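## Task

Carry the blue rack holding the tubes from the counter to the desk, and carry the empty yellow rack from the desk to the counter, passing through the self-closing door. At the end both racks must stand upright, each tube must sit fully inserted in a hole of the blue rack, and the door must be closed. The task fails if any rack or tube touches the floor, or if a robot falls over or is left tilted. Either or both robots may be used. When finished, release everything and move the robots away.

## Robot and tools

ROBOTS. Two identical Hello Robot Stretch 3 units, r1 and r2. Each has a base with two drive wheels and a passive rear omni wheel (0.33 m long, 0.34 m wide), a mast carrying a lift, and a telescoping arm that reaches out to the robot's right. The base cannot move sideways, so to shift the gripper forward or back you drive the base. Turning in place pivots about the point between the drive wheels, 0.05 m behind the front edge; with arm retracted and wrist folded the swept circle has radius 0.28 m, and a level, unfolded wrist reaches past it. Loose objects may occasionally get a small random push.

FRAMES. Base frame: origin on the floor between the drive wheels, x forward, y left, z up. hand_pose is expressed in it, at the point where closed fingertips meet; with all wrist joints at zero, its x points up, y back toward the mast, z toward the robot's rear. Fingertips are round 0.04 m pads. The odometry frame is the base frame at scene start; base_odometry only counts wheel rotation (slip counts as motion), heading positive to the left, range -3.142 to 3.142. Every robot reports in its own frames, so where the robots are relative to each other is only visible from images, lidar_m, wrist_depth_mm and head_depth_mm.

execute_actions. Argument actions: a list holding one action or none (empty list just returns state and images). An action is an object keyed by "r1" and/or "r2"; each value may contain base, joints, contact_limits. base holds exactly one command, both relative to where the base last reported itself: translate_m = straight drive in metres, forward positive, -1 to 1; rotate_rad = turn in place in radians, left/counter-clockwise positive, -3.2 to 3.2. joints holds absolute targets by name (tolerance for done in brackets): lift_m 0 to 1.1 m arm height (±0.004); arm_m 0 to 0.52 m extension (±0.004); wrist_yaw_rad -1.345 to 4.42 (±0.02; 0 along the arm, positive toward the robot's front, 3.0 folded over the base); wrist_pitch_rad -1.57 to 0.451 (±0.05; 0 level, negative tips down); wrist_roll_rad -2.911 to 2.911 (±0.02; 0 fingers side by side, level); gripper_m -0.089 to 0.179 (±0.004; larger is wider; real tip gap is smaller by 0.007 near closed and 0.025 wide open, zero below 0.007); head_pan_rad -3.953 to 1.73 (±0.02; 0 forward, positive left, -1.57 along the arm); head_tilt_rad -1.53 to 0.419 (±0.02; negative down). contact_limits: {"arm_m": n}, n a motor effort percentage 1 to 100; the arm stops with contact_stop when its effort reaches about n (-n when retracting) and holds no harder than that until the next action. Too low stops instantly; values above the maximum are cut. All motions in one action start together; no action exceeds 15 s. Optional cameras: names from r1_head_camera, r1_nav_camera, r1_wrist_camera, r2_head_camera, r2_nav_camera, r2_wrist_camera, or "all"; omitted/null means all, [] none. An unknown key, camera name or out-of-range number rejects the whole call and nothing moves. A joint, base or robot left out may still be pushing toward its previous target. If a result reports a stop, later motion, wait and finished_scene calls in the same reply are skipped.

wait: seconds 0 to 10; nothing new commanded; returns state and images. zoom_image: camera plus region [x0, y0, x1, y1] in pixels of that camera's latest full image, at most 504 by 504, origin top-left. finished_scene: scene number (1 or 2); ends it permanently and says if the goal was met, so only call it once the goal is met and stable.

RESULTS. pictures lists the cameras in image order. base_status and joint_status: done (for the base, wheels turned the commanded amount, slip included), off_target (resting short and maybe still pushing), contact_stop, time_out, torque_fault; after the last three the old target is dropped. Arm and lift stop and go slack on firm contact until recommanded; a slack lift may sink under load or be pushed up by closing fingers on a surface. on_its_own covers uncommanded parts; "held at" is the held target, not the position. motor_effort: percent of maximum, positive toward higher values, peak in brackets; readings carry fixed bias and noise. Wheel effort positive means pushing forward. lidar_m: 12 distances in metres in 30-degree sectors, 1st straight ahead, counter-clockwise (4th left, 7th behind, 10th right), plane 0.17 m up, range 0.15 to 12, "-" none; misses glass and thin legs, sees other robots, own parts can block sectors 5, 6, 9, 10. wrist_depth_mm (45 to 1000) and head_depth_mm (280 to 4000, sideways image): 7x7 median depths from top-left. base_tilt in degrees, forward/right positive, with a fixed bias up to about 4. turned_by_wheels and turned_by_imu: turn since last result, left positive. Camera calibration gives K, distortion and T_world_to_cam mapping the carrying robot's base frame to the camera frame; expect small errors, larger on the wrist camera.

SPEED. With lift_m under 0.30, arm_m under 0.03 and wrist_yaw_rad over 2.54 the base moves up to 0.30 m/s and 1.9 rad/s; otherwise 0.10 m/s and 0.63 rad/s.

GRIPPER. Grip by commanding gripper_m below the object's width (lower squeezes harder; over-squeezing triggers a stall guard that weakens grip). Release by going at least 0.02 above the touch value. Readings do not confirm a hold; check images. Send a different value to re-squeeze.

AVOID. Racks or tubes touching the floor; drops, slips, door slams. Robots pressing on each other: no state line reports robot contact, and once bases touch any further drive presses hard. Travel differs between robots by up to 2.5 cm per metre, which strains a shared load and can tip a robot. Folding or unfolding the wrist only with lift_m 0.32 to 0.95, wrist_pitch_rad -0.4, roll near 0; once folded, lift may go down to 0.25. With wrist_yaw_rad below -0.4 keep pitch at -0.5 or lower. Arm pushes against rigid things with the gripper above about 0.45 m can tip the robot, more so with raised limits or repeated pushes; driving while holding or hooking something fixed, or snagging furniture (especially reversing), can too. If base_tilt shows a lean, back out in small steps, free the gripper, and lower lift_m to about 0.2. Base, wrist and head have no contact stop; long hard wrist loads cause a 10 s torque_fault.

Each tool is called after ">>>" as name(argument=value, ...), one argument or row to a line, values as JSON.

## Session

>>> execute_actions(
  actions=[],
)

Scene clock: 0.00 s.
r1.base_odometry: x=+0.000 y=+0.000 heading=+0.000 (m, m, rad; r1's odometry frame)
r1.turned_by_wheels: +0.000 (rad since the last result)
r1.turned_by_imu: +0.000 (rad since the last result)
r1.base_tilt: forward=+0.2 right=-0.8 (deg)
r1.lidar_m: 1.07 2.69 1.36 1.35 1.33 1.39 1.09 1.06 0.94 0.72 0.70 0.74
r1.head_depth_mm: 884 884 886 888 893 900 900 / 1012 1013 1019 1028 1030 1031 1038 / 1185 1317 1328 1332 1336 1342 1347 / 1430 1526 1602 1611 1620 1629 1649 / 1715 1899 1929 1935 1932 1932 1898 / 1778 2317 2511 2546 2556 2618 2258 / 1778 2556 2590 2575 2542 2542 2372
r1.base_status: not commanded
r1.joint_positions: lift_m=+0.396 arm_m=+0.001 wrist_yaw_rad=+2.943 wrist_pitch_rad=-0.602 wrist_roll_rad=+0.006 gripper_m=+0.037 head_pan_rad=-0.016 head_tilt_rad=+0.015
r1.joint_status: not commanded
r1.motor_effort: left_wheel=+0 right_wheel=+1 lift_m=+38 arm_m=+0 wrist_yaw_rad=+1 wrist_pitch_rad=+8 wrist_roll_rad=+0 gripper_m=+0 head_pan_rad=-1 head_tilt_rad=+1 (%)
r1.hand_pose: x=+0.0179 y=+0.0478 z=+0.3696 quat_wxyz=(+0.276, +0.694, +0.141, +0.649) (m; r1's base frame)
r1.wrist_depth_mm: - - - - - - - / - - - - - - - / 845 - 914 937 948 979 - / 727 709 745 775 763 796 816 / 601 627 655 644 671 673 692 / 533 546 - 568 580 589 597 / 484 - - 502 496 512 516
r2.base_odometry: x=+0.000 y=+0.000 heading=+0.000 (m, m, rad; r2's odometry frame)
r2.turned_by_wheels: +0.000 (rad since the last result)
r2.turned_by_imu: +0.000 (rad since the last result)
r2.base_tilt: forward=-1.2 right=+1.6 (deg)
r2.lidar_m: 2.12 1.71 1.67 1.52 1.14 1.11 1.17 0.96 0.94 1.00 1.43 2.01
r2.head_depth_mm: 1894 1950 1942 1947 1954 1953 1924 / 1935 2070 2075 2058 2056 2062 2022 / 1946 2206 2208 2217 2219 2219 2079 / 1929 2380 2361 2394 2379 2385 2049 / 1980 2460 2541 2546 2568 2545 2062 / 1992 2225 2245 2276 2348 2360 2039 / 1896 1980 1998 2017 2054 2082 2012
r2.base_status: not commanded
r2.joint_positions: lift_m=+0.403 arm_m=+0.002 wrist_yaw_rad=+3.144 wrist_pitch_rad=-0.400 wrist_roll_rad=+0.019 gripper_m=+0.037 head_pan_rad=-0.006 head_tilt_rad=-0.010
r2.joint_status: not commanded
r2.motor_effort: left_wheel=+0 right_wheel=+0 lift_m=+22 arm_m=+0 wrist_yaw_rad=+0 wrist_pitch_rad=+5 wrist_roll_rad=+0 gripper_m=+1 head_pan_rad=+0 head_tilt_rad=+2 (%)
r2.hand_pose: x=-0.0218 y=+0.0793 z=+0.4194 quat_wxyz=(+0.141, +0.699, +0.140, +0.687) (m; r2's base frame)
r2.wrist_depth_mm: 848 - - - - - - / 861 - - - - - - / 923 - - - - - - / 936 935 927 907 898 898 871 / 775 766 759 753 766 730 720 / 649 641 657 630 - 614 608 / 561 554 567 557 543 537 532
pictures: r1_head_camera (sideways: a quarter turn clockwise sets it upright), r1_nav_camera (sideways: a quarter turn counterclockwise sets it upright), r1_wrist_camera, r2_head_camera (sideways: a quarter turn clockwise sets it upright), r2_nav_camera (sideways: a quarter turn counterclockwise sets it upright), r2_wrist_camera
Images, in order (width x height): r1_head_camera 896x504, r1_nav_camera 672x504, r1_wrist_camera 644x364, r2_head_camera 896x504, r2_nav_camera 672x504, r2_wrist_camera 644x364.

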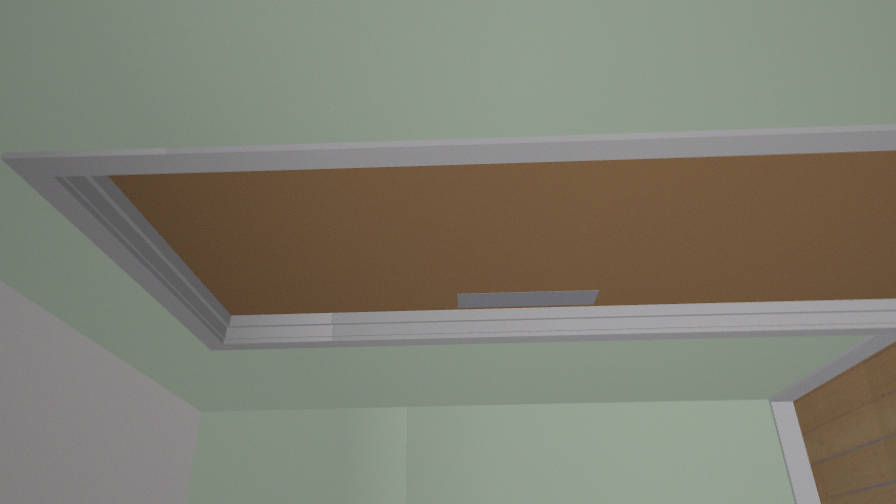

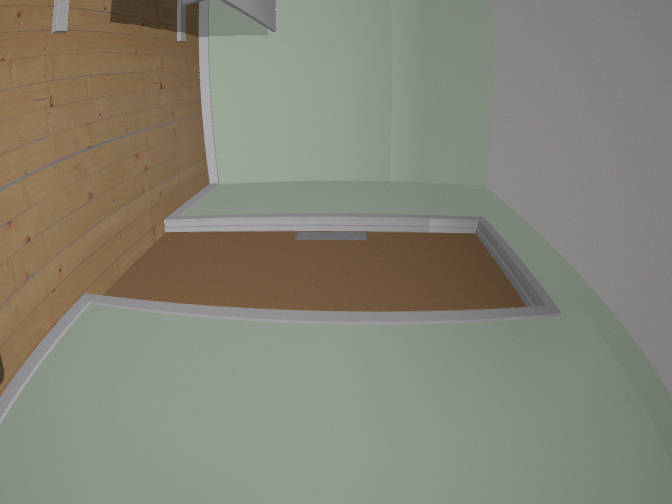

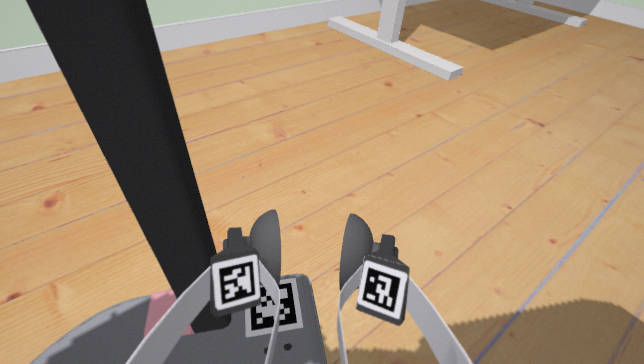

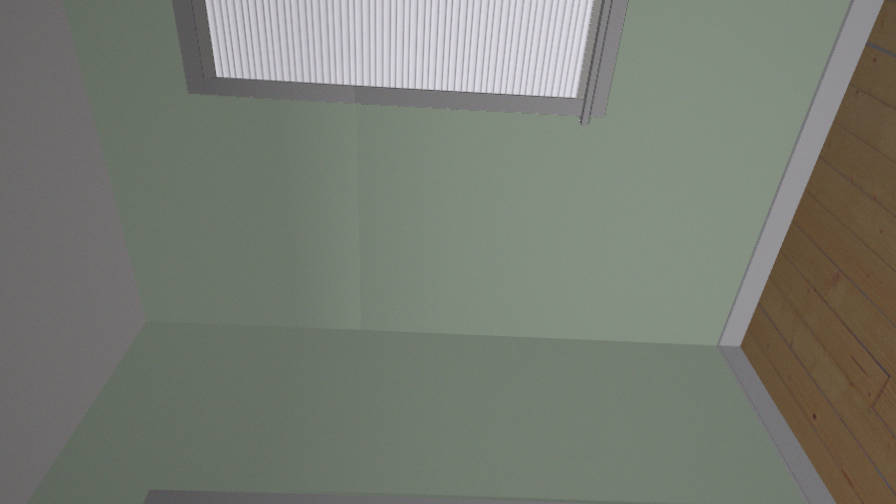

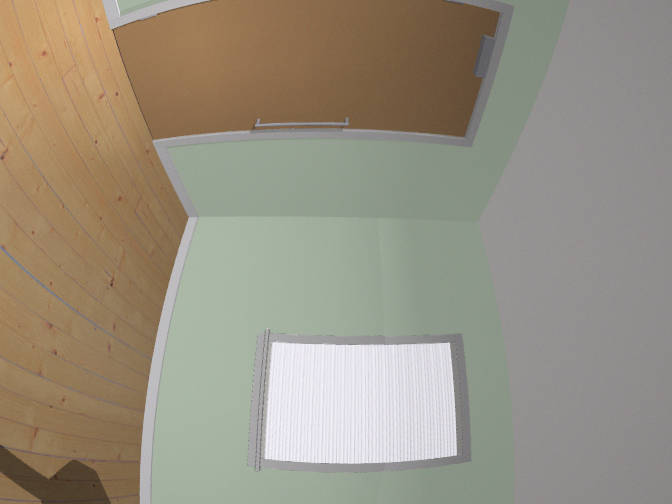

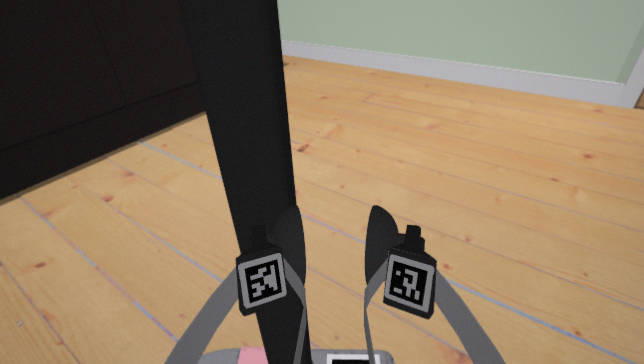

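>>> execute_actions(
  actions=[
    {"r1":{"joints":{"head_pan_rad":1.0,"head_tilt_rad":-0.5}},"r2":{"joints":{"head_pan_rad":1.73,"head_tilt_rad":-0.5}}},
  ],
  cameras=["r1_head_camera","r1_nav_camera","r2_head_camera","r2_nav_camera"],
)

Scene clock: 7.77 s.
r1.base_odometry: x=+0.000 y=+0.000 heading=+0.000 (m, m, rad; r1's odometry frame)
r1.turned_by_wheels: +0.000 (rad since the last result)
r1.turned_by_imu: -0.001 (rad since the last result)
r1.base_tilt: forward=+0.1 right=-0.7 (deg)
r1.lidar_m: 1.07 2.69 1.37 1.35 1.33 1.39 1.09 1.07 0.94 0.72 0.70 0.74
r1.head_depth_mm: 2264 2426 2598 2734 2015 1579 1308 / 2375 2573 2412 2779 2003 1585 1309 / 2485 2721 1985 2511 2025 1587 1298 / 2310 2488 2016 1399 2029 1596 1317 / 1954 2106 2013 1488 1762 1592 1307 / 1701 1813 1860 1578 2028 1596 1311 / 1522 1592 1658 1749 1853 1606 1318
r1.base_status: not commanded
r1.joint_positions: lift_m=+0.396 arm_m=+0.001 wrist_yaw_rad=+2.943 wrist_pitch_rad=-0.602 wrist_roll_rad=+0.006 gripper_m=+0.037 head_pan_rad=+0.993 head_tilt_rad=-0.493
r1.joint_status: all done
r1.motor_effort: left_wheel=+0(0) right_wheel=+1(1) lift_m=+37(38) arm_m=+0(0) wrist_yaw_rad=+1(1) wrist_pitch_rad=+8(8) wrist_roll_rad=+0(0) gripper_m=+0(0) head_pan_rad=+4(50) head_tilt_rad=-2(27) (%)
r1.hand_pose: x=+0.0179 y=+0.0478 z=+0.3696 quat_wxyz=(+0.276, +0.694, +0.141, +0.649) (m; r1's base frame)
r1.wrist_depth_mm: 987 - - - - - - / - - - - - - - / 839 - 889 939 953 976 - / 711 729 737 778 777 804 827 / 611 630 656 655 658 668 687 / 531 544 - 582 580 581 594 / 483 - - 501 496 512 517
r2.base_odometry: x=+0.000 y=+0.000 heading=+0.000 (m, m, rad; r2's odometry frame)
r2.turned_by_wheels: +0.000 (rad since the last result)
r2.turned_by_imu: +0.000 (rad since the last result)
r2.base_tilt: forward=-1.2 right=+1.7 (deg)
r2.lidar_m: 2.13 1.71 1.67 1.52 1.14 1.11 1.17 0.97 0.94 1.00 1.43 2.01
r2.head_depth_mm: 1508 1607 1730 1850 1920 1571 1289 / 1623 1738 1886 2038 1975 1553 1282 / 1768 1910 2072 2247 1951 1540 1286 / 1921 2089 2305 2450 1957 1530 1268 / 1979 2175 2351 2276 1870 1529 1257 / 1796 1964 1406 1514 1732 1510 1260 / 1690 1802 - - - - -
r2.base_status: not commanded
r2.joint_positions: lift_m=+0.403 arm_m=+0.002 wrist_yaw_rad=+3.144 wrist_pitch_rad=-0.400 wrist_roll_rad=+0.019 gripper_m=+0.037 head_pan_rad=+1.717 head_tilt_rad=-0.494
r2.joint_status: all done
joint sent to its limit — the command would take r2.head_pan_rad past its upper limit, so that joint was sent only as far as its limit.
r2.motor_effort: left_wheel=+1(1) right_wheel=+0(0) lift_m=+22(22) arm_m=+0(1) wrist_yaw_rad=+0(0) wrist_pitch_rad=+5(5) wrist_roll_rad=+0(0) gripper_m=+0(1) head_pan_rad=+4(53) head_tilt_rad=-2(26) (%)
r2.hand_pose: x=-0.0218 y=+0.0793 z=+0.4194 quat_wxyz=(+0.141, +0.699, +0.140, +0.687) (m; r2's base frame)
r2.wrist_depth_mm: 830 - - - - - - / 864 - - - - - - / 923 - - - - - - / 921 953 927 892 899 881 873 / 775 767 766 740 743 735 710 / 654 639 660 635 - 615 610 / 560 555 569 564 540 531 539
pictures: r1_head_camera (sideways: a quarter turn clockwise sets it upright), r1_nav_camera (sideways: a quarter turn counterclockwise sets it upright), r2_head_camera (sideways: a quarter turn clockwise sets it upright), r2_nav_camera (sideways: a quarter turn counterclockwise sets it upright)
camera_calibration (this result's frames):
r1_head_camera: T_world_to_cam=[[-0.267943, -0.365917, -0.891241, 1.1819], [-0.808781, 0.588107, 0.00169278, -0.000249118], [0.523526, 0.721273, -0.453526, 0.53582], [0, 0, 0, 1]] pos_world=[0.0359645, 0.0461515, 1.29637]
r1_nav_camera: T_world_to_cam=[[0.283485, 0.430646, 0.856843, -1.07643], [0.811715, -0.58353, 0.0247253, 0.0184028], [0.510641, 0.688503, -0.514984, 0.619325], [0, 0, 0, 1]] pos_world=[-0.0260403, 0.0478897, 1.24082]
r2_head_camera: T_world_to_cam=[[0.121443, -0.496292, -0.85962, 1.14245], [-0.986718, -0.154491, -0.0502058, 0.0760543], [-0.107886, 0.854299, -0.508462, 0.623019], [0, 0, 0, 1]] pos_world=[0.00351684, 0.0464922, 1.30267]
r2_nav_camera: T_world_to_cam=[[-0.0952461, 0.46838, 0.878378, -1.102], [0.990927, 0.12867, 0.0388392, 0.000600716], [-0.0948292, 0.874108, -0.476386, 0.576832], [0, 0, 0, 1]] pos_world=[-0.0508561, 0.0118654, 1.24274]
Images, in order (width x height): r1_head_camera 896x504, r1_nav_camera 672x504, r2_head_camera 896x504, r2_nav_camera 672x504.

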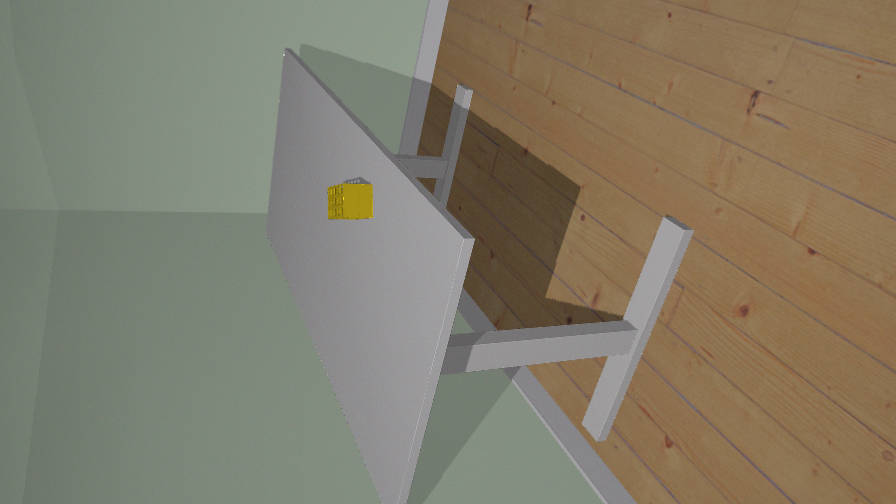

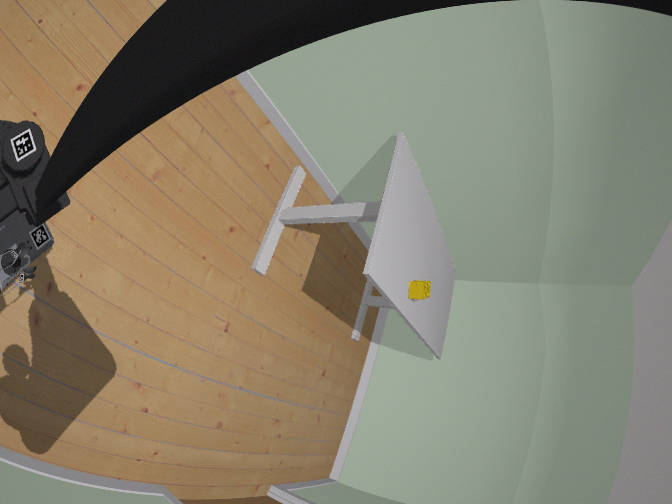

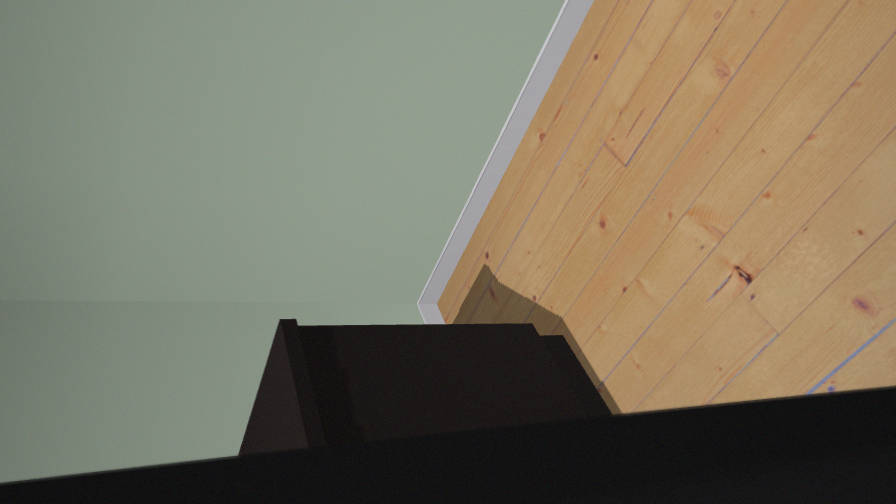

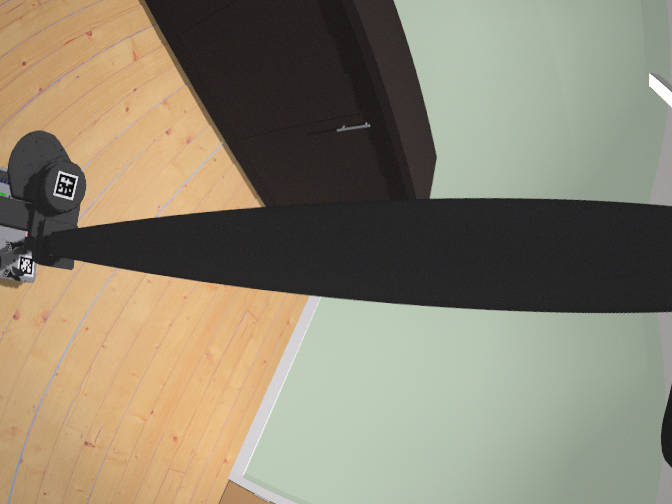

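>>> execute_actions(
  actions=[
    {"r1":{"base":{"rotate_rad":-2.67},"joints":{"head_pan_rad":-2.6,"head_tilt_rad":-0.5,"wrist_pitch_rad":-0.4,"lift_m":0.28}},"r2":{"joints":{"head_pan_rad":-3.3,"head_tilt_rad":-0.4,"lift_m":0.28}}},
  ],
  cameras=["r1_head_camera","r1_nav_camera","r2_head_camera","r2_nav_camera"],
)

Scene clock: 23.60 s.
r1.base_odometry: x=+0.000 y=+0.000 heading=-2.670 (m, m, rad; r1's odometry frame)
r1.turned_by_wheels: -2.670 (rad since the last result)
r1.turned_by_imu: -2.633 (rad since the last result)
r1.base_tilt: forward=+0.2 right=-0.7 (deg)
r1.lidar_m: 1.06 0.96 0.72 0.70 0.74 1.04 2.69 1.36 1.35 1.32 1.38 1.09
r1.head_depth_mm: 2312 2476 2610 2762 2017 1586 1302 / 2421 2635 1983 2649 1996 1587 1300 / 2446 2657 2000 1473 2026 1579 1309 / 2092 2281 1990 1477 2018 1587 1304 / 1819 1931 1940 1518 1767 1597 1317 / 1600 1694 1754 1914 1953 1599 1313 / 1438 1516 1598 1690 1814 1593 1315
r1.base_status: done
r1.joint_positions: lift_m=+0.280 arm_m=+0.001 wrist_yaw_rad=+2.943 wrist_pitch_rad=-0.418 wrist_roll_rad=+0.006 gripper_m=+0.037 head_pan_rad=-2.593 head_tilt_rad=-0.494
r1.joint_status: all done
r1.motor_effort: left_wheel=+1(8) right_wheel=+0(5) lift_m=+25(31) arm_m=-1(1) wrist_yaw_rad=+0(1) wrist_pitch_rad=+11(11) wrist_roll_rad=+0(0) gripper_m=+0(0) head_pan_rad=-4(52) head_tilt_rad=-2(2) (%)
r1.hand_pose: x=+0.0231 y=+0.0740 z=+0.2931 quat_wxyz=(+0.215, +0.705, +0.077, +0.672) (m; r1's base frame)
r1.wrist_depth_mm: - 654 684 700 723 775 809 / 666 718 713 764 803 837 896 / 707 - 781 844 898 897 969 / 714 - 768 786 821 826 868 / 573 - 634 624 641 653 677 / 489 477 - 527 542 532 557 / - - - 440 443 457 462
r2.base_odometry: x=+0.000 y=+0.000 heading=+0.000 (m, m, rad; r2's odometry frame)
r2.turned_by_wheels: +0.000 (rad since the last result)
r2.turned_by_imu: +0.001 (rad since the last result)
r2.base_tilt: forward=-1.3 right=+1.7 (deg)
r2.lidar_m: 2.13 1.71 1.67 1.52 1.14 1.11 1.17 0.96 0.94 1.00 1.43 2.01
r2.head_depth_mm: 1444 1538 1605 1133 1204 1307 1364 / 1503 1601 1658 1180 1269 1393 1354 / 1578 1678 1749 1228 1342 1510 1349 / 1645 1769 1713 1301 1437 1560 1343 / 1554 1671 1688 1378 1521 1640 1334 / 1318 1403 1498 1615 1776 1632 1332 / 1152 1220 1295 1377 1482 1520 1322
r2.base_status: not commanded
r2.joint_positions: lift_m=+0.280 arm_m=+0.002 wrist_yaw_rad=+3.144 wrist_pitch_rad=-0.401 wrist_roll_rad=+0.019 gripper_m=+0.037 head_pan_rad=-3.293 head_tilt_rad=-0.409
r2.joint_status: all done
r2.motor_effort: left_wheel=+1(0) right_wheel=+0(0) lift_m=+20(20) arm_m=-1(0) wrist_yaw_rad=+0(0) wrist_pitch_rad=+5(5) wrist_roll_rad=+0(0) gripper_m=+0(1) head_pan_rad=-5(52) head_tilt_rad=+3(14) (%)
r2.hand_pose: x=-0.0218 y=+0.0792 z=+0.2967 quat_wxyz=(+0.142, +0.699, +0.140, +0.687) (m; r2's base frame)
r2.wrist_depth_mm: 828 - - - - - - / 877 - - - - - - / 917 934 923 915 882 874 865 / 740 734 715 709 696 695 677 / 597 592 589 578 593 563 565 / 503 507 - 508 - 480 476 / 441 - - - 416 416 411
pictures: r1_head_camera (sideways: a quarter turn clockwise sets it upright), r1_nav_camera (sideways: a quarter turn counterclockwise sets it upright), r2_head_camera (sideways: a quarter turn clockwise sets it upright), r2_nav_camera (sideways: a quarter turn counterclockwise sets it upright)
camera_calibration (this result's frames):
r1_head_camera: T_world_to_cam=[[0.399875, 0.215581, -0.890856, 1.17732], [0.477394, -0.878688, 0.00164969, -0.00803871], [-0.782429, -0.425949, -0.454283, 0.544771], [0, 0, 0, 1]] pos_world=[-0.0407006, -0.0288276, 1.29632]
r1_nav_camera: T_world_to_cam=[[-0.441711, -0.267326, 0.856404, -1.07143], [-0.48203, 0.875805, 0.0247638, 0.0262447], [-0.756663, -0.401874, -0.515711, 0.628002], [0, 0, 0, 1]] pos_world=[0.0145748, -0.0570287, 1.2408]
r2_head_camera: T_world_to_cam=[[0.436274, -0.0178248, -0.899637, 1.19272], [-0.145198, -0.988096, -0.0508356, 0.0717465], [-0.888022, 0.152804, -0.433668, 0.530457], [0, 0, 0, 1]] pos_world=[-0.0388786, 0.0110965, 1.30671]
r2_nav_camera: T_world_to_cam=[[-0.400459, 0.0344871, 0.915666, -1.14878], [0.170075, 0.984725, 0.037293, 0.0076168], [-0.900393, 0.170666, -0.400207, 0.482618], [0, 0, 0, 1]] pos_world=[-0.0267898, -0.050249, 1.24476]
Images, in order (width x height): r1_head_camera 896x504, r1_nav_camera 672x504, r2_head_camera 896x504, r2_nav_camera 672x504.

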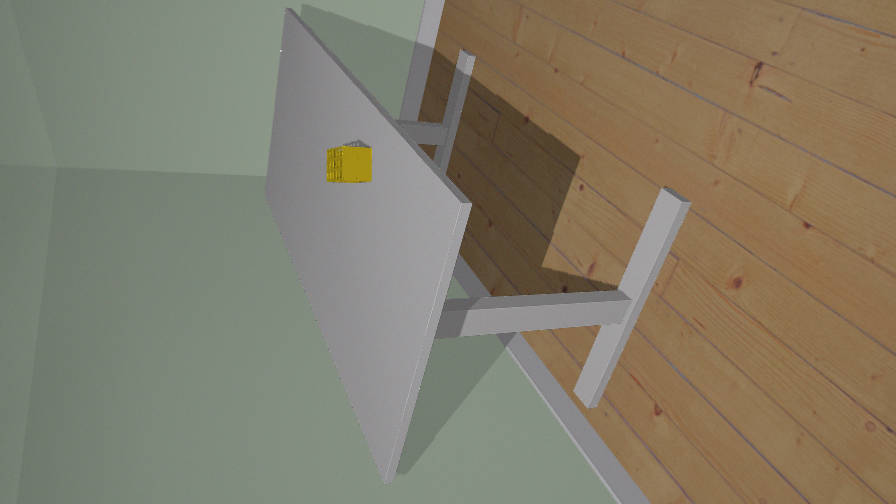

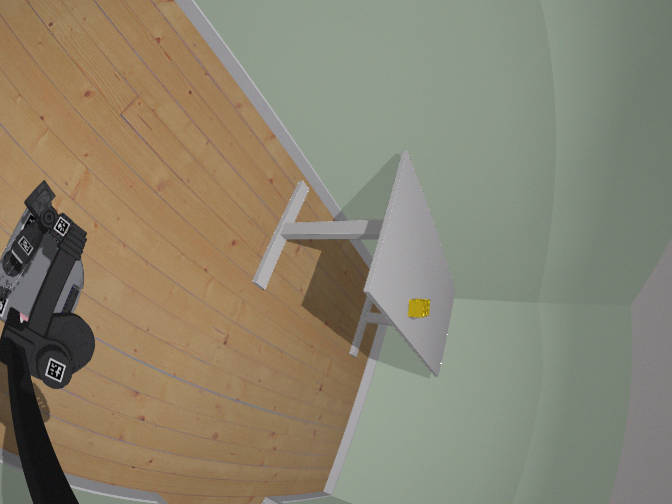

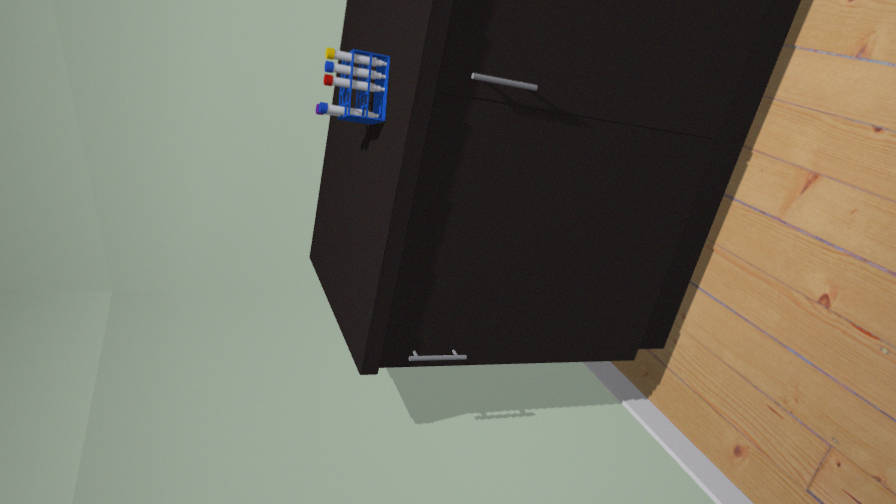

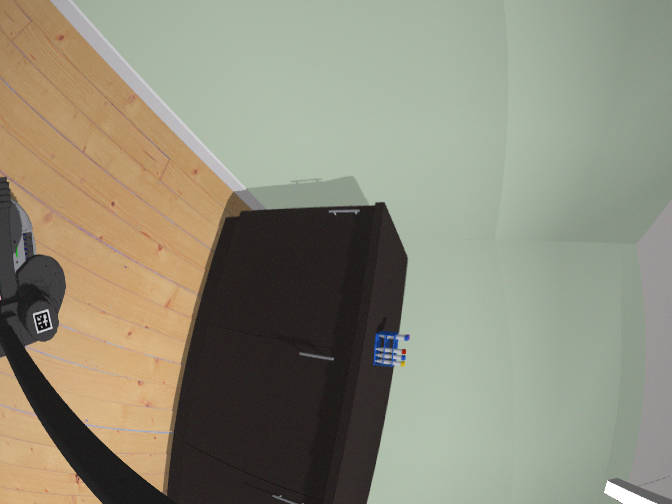

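>>> zoom_image(
  camera="r2_head_camera",
  region=[290, 30, 420, 150],
)

>>> zoom_image(
  camera="r1_head_camera",
  region=[300, 120, 400, 200],
)

Region (290, 30, 420, 150) of r2_head_camera's 896x504 image, scaled by 3.877, with more detail than that image has; it fills the top 465 rows of this view, and the rest is white.

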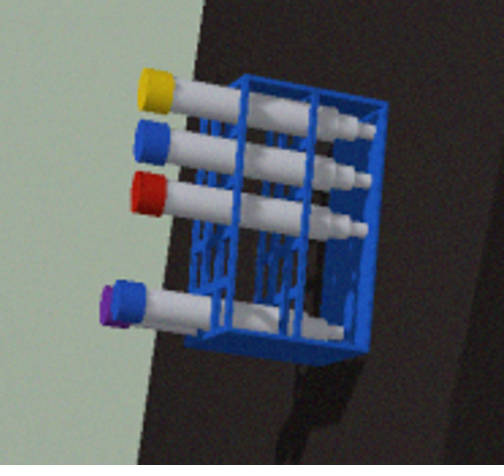

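Region (300, 120, 400, 200) of r1_head_camera's 896x504 image, scaled by 5.040, with more detail than that image has; it fills the top 403 rows of this view, and the rest is white.

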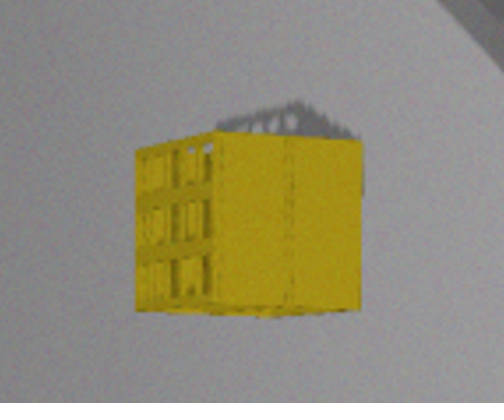

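>>> execute_actions(
  actions=[
    {"r1":{"base":{"translate_m":-1.0}},"r2":{"base":{"rotate_rad":-0.64}}},
  ],
  cameras=[],
)

>>> execute_actions(
  actions=[
    {"r1":{"base":{"translate_m":-0.78},"joints":{"head_pan_rad":-1.57,"head_tilt_rad":-0.75}},"r2":{"base":{"translate_m":-0.65},"joints":{"head_pan_rad":-1.57,"head_tilt_rad":-0.6}}},
  ],
  cameras=[],
)

>>> execute_actions(
  actions=[
    {"r1":{"base":{"rotate_rad":0.35}},"r2":{"base":{"rotate_rad":-1.14}}},
  ],
  cameras=[],
)

>>> execute_actions(
  actions=[
    {"r1":{"joints":{"lift_m":0.85}},"r2":{"joints":{"lift_m":0.94}}},
  ],
  cameras=["r1_head_camera","r2_head_camera"],
)

Scene clock: 44.37 s.
r1.base_odometry: x=+0.891 y=+0.454 heading=-2.670 (m, m, rad; r1's odometry frame)
r1.turned_by_wheels: +0.000 (rad since the last result)
r1.turned_by_imu: +0.004 (rad since the last result)
r1.base_tilt: forward=+0.2 right=-0.7 (deg)
r1.lidar_m: 2.06 1.01 0.76 0.73 0.86 1.13 1.70 1.56 1.31 0.82 1.34 1.89
r1.head_depth_mm: 1450 1552 1676 1822 1929 1584 1304 / 1517 1642 1746 1937 2014 1584 1305 / 1614 1744 1876 1391 2013 1581 1313 / 1711 1852 1987 1242 1866 1593 1309 / 1732 1877 1877 1246 975 1588 1311 / 1551 1643 1711 1242 898 1499 1311 / 1385 1462 1548 1250 826 733 1320
r1.base_status: done
r1.joint_positions: lift_m=+0.280 arm_m=+0.001 wrist_yaw_rad=+2.943 wrist_pitch_rad=-0.417 wrist_roll_rad=+0.006 gripper_m=+0.037 head_pan_rad=-2.593 head_tilt_rad=-0.494
r1.joint_status: not commanded
r1.motor_effort: left_wheel=+1(5) right_wheel=+0(8) lift_m=+25(26) arm_m=-1(1) wrist_yaw_rad=+0(1) wrist_pitch_rad=+10(11) wrist_roll_rad=+0(0) gripper_m=+0(0) head_pan_rad=-4(5) head_tilt_rad=-2(2) (%)
r1.hand_pose: x=+0.0231 y=+0.0741 z=+0.2933 quat_wxyz=(+0.215, +0.705, +0.077, +0.672) (m; r1's base frame)
r1.wrist_depth_mm: - 739 765 725 766 830 867 / 750 802 830 793 836 887 950 / 804 - 895 851 915 945 - / 718 - 771 794 813 831 866 / 590 - 633 623 640 646 675 / 489 485 - 524 535 543 545 / - - - 438 439 462 465
r2.base_odometry: x=+0.000 y=+0.000 heading=-0.640 (m, m, rad; r2's odometry frame)
r2.turned_by_wheels: -0.640 (rad since the last result)
r2.turned_by_imu: -0.625 (rad since the last result)
r2.base_tilt: forward=-1.2 right=+1.7 (deg)
r2.lidar_m: 2.01 2.06 1.76 1.67 1.71 1.18 1.11 1.13 0.99 0.94 0.97 1.27
r2.head_depth_mm: 1601 1742 1835 1343 1508 1652 1371 / 1574 1716 1786 1308 1463 1603 1355 / 1542 1659 1741 1275 1416 1571 1354 / 1508 1626 1702 1234 1365 1516 1344 / 1478 1593 1654 1195 1329 1507 1335 / 1452 1561 1622 1164 1290 1440 1326 / 1427 1534 1576 1132 1245 1390 1325
r2.base_status: done
r2.joint_positions: lift_m=+0.280 arm_m=+0.002 wrist_yaw_rad=+3.144 wrist_pitch_rad=-0.401 wrist_roll_rad=+0.019 gripper_m=+0.037 head_pan_rad=-3.293 head_tilt_rad=-0.408
r2.joint_status: not commanded
r2.motor_effort: left_wheel=+2(9) right_wheel=-2(6) lift_m=+20(20) arm_m=+0(1) wrist_yaw_rad=+0(0) wrist_pitch_rad=+5(6) wrist_roll_rad=+0(0) gripper_m=+0(0) head_pan_rad=-5(5) head_tilt_rad=+4(3) (%)
r2.hand_pose: x=-0.0218 y=+0.0791 z=+0.2967 quat_wxyz=(+0.142, +0.699, +0.140, +0.687) (m; r2's base frame)
r2.wrist_depth_mm: - - - - - - - / - - - - - - - / - 939 946 904 906 878 873 / 734 732 717 700 690 683 684 / 602 589 589 577 593 566 558 / 504 508 - 513 - 480 474 / 439 - - - 419 416 413
pictures: none
No camera images: the call's "cameras" was empty. Leave "cameras" out to get every camera's image.

Scene clock: 48.73 s.
r1.base_odometry: x=+1.586 y=+0.809 heading=-2.670 (m, m, rad; r1's odometry frame)
r1.turned_by_wheels: +0.000 (rad since the last result)
r1.turned_by_imu: +0.004 (rad since the last result)
r1.base_tilt: forward=+0.1 right=-0.7 (deg)
r1.lidar_m: 2.57 1.11 0.87 0.77 0.82 0.94 0.92 0.97 0.96 1.24 1.02 1.85
r1.head_depth_mm: 1049 1181 1085 844 730 1337 1156 / 1050 1187 1089 851 731 1336 1158 / 1052 1194 1091 848 732 1331 1152 / 1058 1191 1090 846 730 1338 1156 / 1056 1191 1092 848 733 1337 1159 / 1059 1192 1093 846 731 1336 1164 / 1060 1200 1091 793 733 1348 1169
r1.base_status: done
r1.joint_positions: lift_m=+0.280 arm_m=+0.001 wrist_yaw_rad=+2.943 wrist_pitch_rad=-0.417 wrist_roll_rad=+0.006 gripper_m=+0.037 head_pan_rad=-1.577 head_tilt_rad=-0.740
r1.joint_status: all done
r1.motor_effort: left_wheel=+0(5) right_wheel=+1(7) lift_m=+25(25) arm_m=-1(1) wrist_yaw_rad=+1(0) wrist_pitch_rad=+10(10) wrist_roll_rad=+0(0) gripper_m=+0(0) head_pan_rad=+4(50) head_tilt_rad=-4(21) (%)
r1.hand_pose: x=+0.0232 y=+0.0741 z=+0.2933 quat_wxyz=(+0.215, +0.705, +0.077, +0.672) (m; r1's base frame)
r1.wrist_depth_mm: - 709 746 828 874 895 875 / 721 735 818 931 945 990 979 / 775 - 873 974 996 - - / 719 - 751 790 811 834 882 / 580 - 634 622 635 650 681 / 495 485 - 528 545 546 540 / - - - 445 444 461 466
r2.base_odometry: x=-0.521 y=+0.388 heading=-0.640 (m, m, rad; r2's odometry frame)
r2.turned_by_wheels: +0.000 (rad since the last result)
r2.turned_by_imu: -0.003 (rad since the last result)
r2.base_tilt: forward=-1.3 right=+1.6 (deg)
r2.lidar_m: 2.66 2.44 1.72 1.64 0.72 0.50 0.47 0.48 0.62 0.98 1.00 1.32
r2.head_depth_mm: 815 907 1027 1163 1100 1100 1155 / 810 904 1018 1176 1384 1449 1220 / 806 899 1014 1167 1364 1435 1213 / 803 893 1011 1166 1361 1425 1208 / 799 887 1003 1152 1345 1417 1197 / 795 889 997 1149 1341 1423 1198 / 794 882 989 1136 1334 1394 1189
r2.base_status: done
r2.joint_positions: lift_m=+0.280 arm_m=+0.002 wrist_yaw_rad=+3.144 wrist_pitch_rad=-0.401 wrist_roll_rad=+0.019 gripper_m=+0.037 head_pan_rad=-1.577 head_tilt_rad=-0.593
r2.joint_status: all done
r2.motor_effort: left_wheel=+2(5) right_wheel=-1(9) lift_m=+21(20) arm_m=-1(0) wrist_yaw_rad=+0(0) wrist_pitch_rad=+5(5) wrist_roll_rad=+0(0) gripper_m=+0(0) head_pan_rad=+5(52) head_tilt_rad=-3(13) (%)
r2.hand_pose: x=-0.0218 y=+0.0791 z=+0.2966 quat_wxyz=(+0.142, +0.699, +0.140, +0.687) (m; r2's base frame)
r2.wrist_depth_mm: 558 838 - - - - - / 554 875 - - - - - / 553 870 935 906 898 867 859 / 615 731 720 710 706 686 679 / 575 593 582 581 591 567 555 / 502 509 - 510 - 479 473 / 441 - - - 418 416 411
pictures: none
No camera images: the call's "cameras" was empty. Leave "cameras" out to get every camera's image.

Scene clock: 50.63 s.
r1.base_odometry: x=+1.586 y=+0.809 heading=-2.320 (m, m, rad; r1's odometry frame)
r1.turned_by_wheels: +0.350 (rad since the last result)
r1.turned_by_imu: +0.345 (rad since the last result)
r1.base_tilt: forward=+0.2 right=-0.7 (deg)
r1.lidar_m: 1.28 0.92 0.77 0.77 0.98 0.92 0.93 0.96 1.24 1.26 1.02 2.84
r1.head_depth_mm: 1022 1133 1086 845 692 1334 1158 / 1053 1176 1087 844 711 1334 1157 / 1094 1227 1091 848 730 1333 1154 / 1133 1280 1090 821 751 1330 1158 / 1180 1317 1089 799 1497 1343 1158 / 1227 1369 1093 848 1486 1337 1160 / 1275 1477 1088 848 1577 1330 1164
r1.base_status: done
r1.joint_positions: lift_m=+0.280 arm_m=+0.001 wrist_yaw_rad=+2.943 wrist_pitch_rad=-0.417 wrist_roll_rad=+0.006 gripper_m=+0.037 head_pan_rad=-1.577 head_tilt_rad=-0.741
r1.joint_status: not commanded
r1.motor_effort: left_wheel=-1(6) right_wheel=+2(9) lift_m=+26(26) arm_m=-1(1) wrist_yaw_rad=+0(1) wrist_pitch_rad=+10(10) wrist_roll_rad=+0(0) gripper_m=+0(0) head_pan_rad=+4(4) head_tilt_rad=-4(4) (%)
r1.hand_pose: x=+0.0232 y=+0.0741 z=+0.2933 quat_wxyz=(+0.215, +0.705, +0.077, +0.672) (m; r1's base frame)
r1.wrist_depth_mm: - 831 777 769 794 756 726 / 912 907 866 836 850 832 782 / 886 - 916 918 950 859 857 / 725 - 747 795 822 830 852 / 582 - 632 627 645 668 676 / 486 490 - 520 528 545 539 / - - - 443 444 455 460
r2.base_odometry: x=-0.521 y=+0.388 heading=-1.780 (m, m, rad; r2's odometry frame)
r2.turned_by_wheels: -1.140 (rad since the last result)
r2.turned_by_imu: -1.113 (rad since the last result)
r2.base_tilt: forward=-1.2 right=+1.7 (deg)
r2.lidar_m: 0.98 1.22 2.52 2.69 1.78 1.64 0.81 0.52 0.47 0.47 0.58 0.97
r2.head_depth_mm: 875 963 979 685 547 633 754 / 909 1000 965 677 577 674 811 / 946 1045 951 671 609 723 879 / 985 1092 932 663 647 779 965 / 1024 1143 920 657 695 843 1124 / 1070 1190 915 653 746 914 1151 / 1121 1257 899 698 807 1009 1196
r2.base_status: done
r2.joint_positions: lift_m=+0.280 arm_m=+0.002 wrist_yaw_rad=+3.144 wrist_pitch_rad=-0.401 wrist_roll_rad=+0.019 gripper_m=+0.037 head_pan_rad=-1.577 head_tilt_rad=-0.593
r2.joint_status: not commanded
r2.motor_effort: left_wheel=+2(9) right_wheel=-1(7) lift_m=+20(20) arm_m=+0(0) wrist_yaw_rad=+0(0) wrist_pitch_rad=+5(5) wrist_roll_rad=+0(0) gripper_m=+0(0) head_pan_rad=+4(4) head_tilt_rad=-1(1) (%)
r2.hand_pose: x=-0.0218 y=+0.0791 z=+0.2966 quat_wxyz=(+0.142, +0.699, +0.140, +0.687) (m; r2's base frame)
r2.wrist_depth_mm: - - - - - - - / - - - - - - - / - 934 926 912 892 873 862 / 744 728 718 713 689 688 676 / 599 588 588 574 590 562 559 / 508 508 - 511 - 480 472 / 438 - - - 418 418 412
pictures: none
No camera images: the call's "cameras" was empty. Leave "cameras" out to get every camera's image.

Scene clock: 57.47 s.
r1.base_odometry: x=+1.586 y=+0.809 heading=-2.320 (m, m, rad; r1's odometry frame)
r1.turned_by_wheels: +0.000 (rad since the last result)
r1.turned_by_imu: -0.001 (rad since the last result)
r1.base_tilt: forward=+0.1 right=-0.9 (deg)
r1.lidar_m: 1.28 0.92 0.77 0.77 0.98 0.92 0.93 0.96 1.25 1.26 1.02 2.84
r1.head_depth_mm: 1017 1135 1081 845 691 - - / 1055 1184 1088 844 711 - 1111 / 1091 1234 1089 849 733 1395 - / 1132 1286 1085 820 752 1394 - / 1183 1309 1090 795 1501 1438 1111 / 1225 1367 1091 846 1487 1334 1164 / 1280 1471 1097 849 1581 1330 1161
r1.base_status: not commanded
r1.joint_positions: lift_m=+0.850 arm_m=+0.001 wrist_yaw_rad=+2.943 wrist_pitch_rad=-0.417 wrist_roll_rad=+0.006 gripper_m=+0.037 head_pan_rad=-1.577 head_tilt_rad=-0.741
r1.joint_status: all done
r1.motor_effort: left_wheel=-1(1) right_wheel=+2(2) lift_m=+49(52) arm_m=-1(1) wrist_yaw_rad=+0(0) wrist_pitch_rad=+10(10) wrist_roll_rad=+0(0) gripper_m=+0(0) head_pan_rad=+4(4) head_tilt_rad=-4(4) (%)
r1.hand_pose: x=+0.0232 y=+0.0741 z=+0.8625 quat_wxyz=(+0.215, +0.705, +0.076, +0.672) (m; r1's base frame)
r1.wrist_depth_mm: - 846 805 770 775 765 734 / 887 913 866 822 867 804 755 / 934 - 975 944 944 897 847 / 985 - - - - 992 903 / - - - - - - 974 / - - - - - - - / - - - - - - -
r2.base_odometry: x=-0.521 y=+0.388 heading=-1.780 (m, m, rad; r2's odometry frame)
r2.turned_by_wheels: +0.000 (rad since the last result)
r2.turned_by_imu: +0.001 (rad since the last result)
r2.base_tilt: forward=-1.2 right=+1.7 (deg)
r2.lidar_m: 0.99 1.23 2.52 2.68 1.78 1.63 0.80 0.52 0.47 0.47 0.58 0.98
r2.head_depth_mm: 877 961 979 685 563 - 807 / 909 999 967 677 560 - 862 / 947 1044 950 671 581 - - / 982 1093 933 665 644 - - / 1027 1148 920 657 694 - - / 1071 1191 911 653 746 - - / 1126 1257 897 697 805 1007 1193
r2.base_status: not commanded
r2.joint_positions: lift_m=+0.940 arm_m=+0.002 wrist_yaw_rad=+3.144 wrist_pitch_rad=-0.401 wrist_roll_rad=+0.019 gripper_m=+0.037 head_pan_rad=-1.577 head_tilt_rad=-0.593
r2.joint_status: all done
r2.motor_effort: left_wheel=+2(2) right_wheel=-1(1) lift_m=+25(26) arm_m=-1(0) wrist_yaw_rad=+0(0) wrist_pitch_rad=+5(6) wrist_roll_rad=+0(0) gripper_m=+0(0) head_pan_rad=+5(4) head_tilt_rad=-2(1) (%)
r2.hand_pose: x=-0.0218 y=+0.0791 z=+0.9563 quat_wxyz=(+0.142, +0.699, +0.140, +0.687) (m; r2's base frame)
r2.wrist_depth_mm: - - - - - - - / - - - - - - - / - - - - - - - / - - - - - - - / - - - - - - - / - - - - - - - / - - - - - - -
pictures: r1_head_camera (sideways: a quarter turn clockwise sets it upright), r2_head_camera (sideways: a quarter turn clockwise sets it upright)
camera_calibration (this result's frames):
r1_head_camera: T_world_to_cam=[[0.0284941, 0.65731, -0.753082, 0.999956], [0.998393, -0.0556292, -0.0107788, 0.00496226], [-0.0489784, -0.751564, -0.657839, 0.805125], [0, 0, 0, 1]] pos_world=[0.00598658, -0.0519018, 1.28274]
r2_head_camera: T_world_to_cam=[[-0.0445458, 0.591913, -0.80477, 1.07194], [0.998762, 0.00853543, -0.0490059, 0.0623743], [-0.0221382, -0.805956, -0.591561, 0.73061], [0, 0, 0, 1]] pos_world=[0.00162794, -0.0461898, 1.29792]
Images, in order (width x height): r1_head_camera 896x504, r2_head_camera 896x504.

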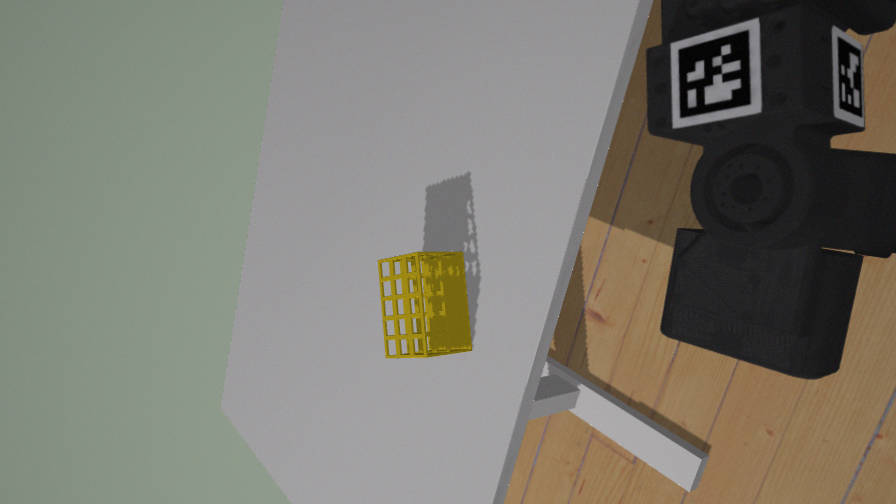

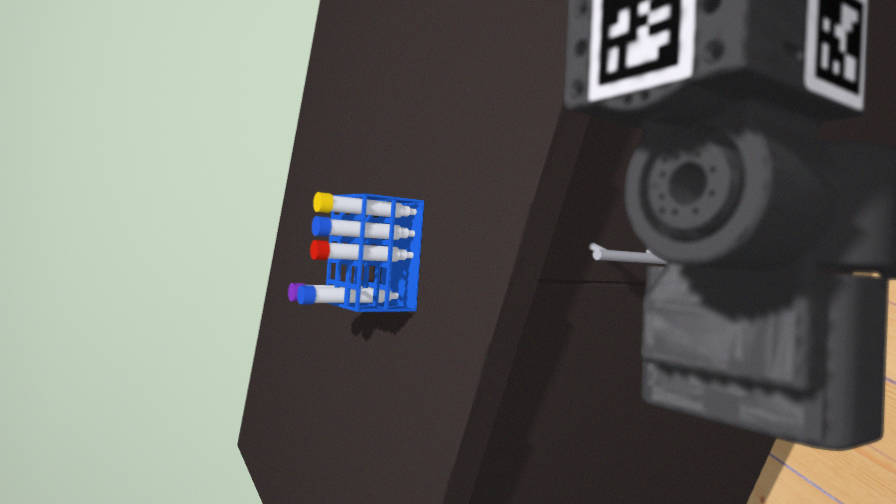

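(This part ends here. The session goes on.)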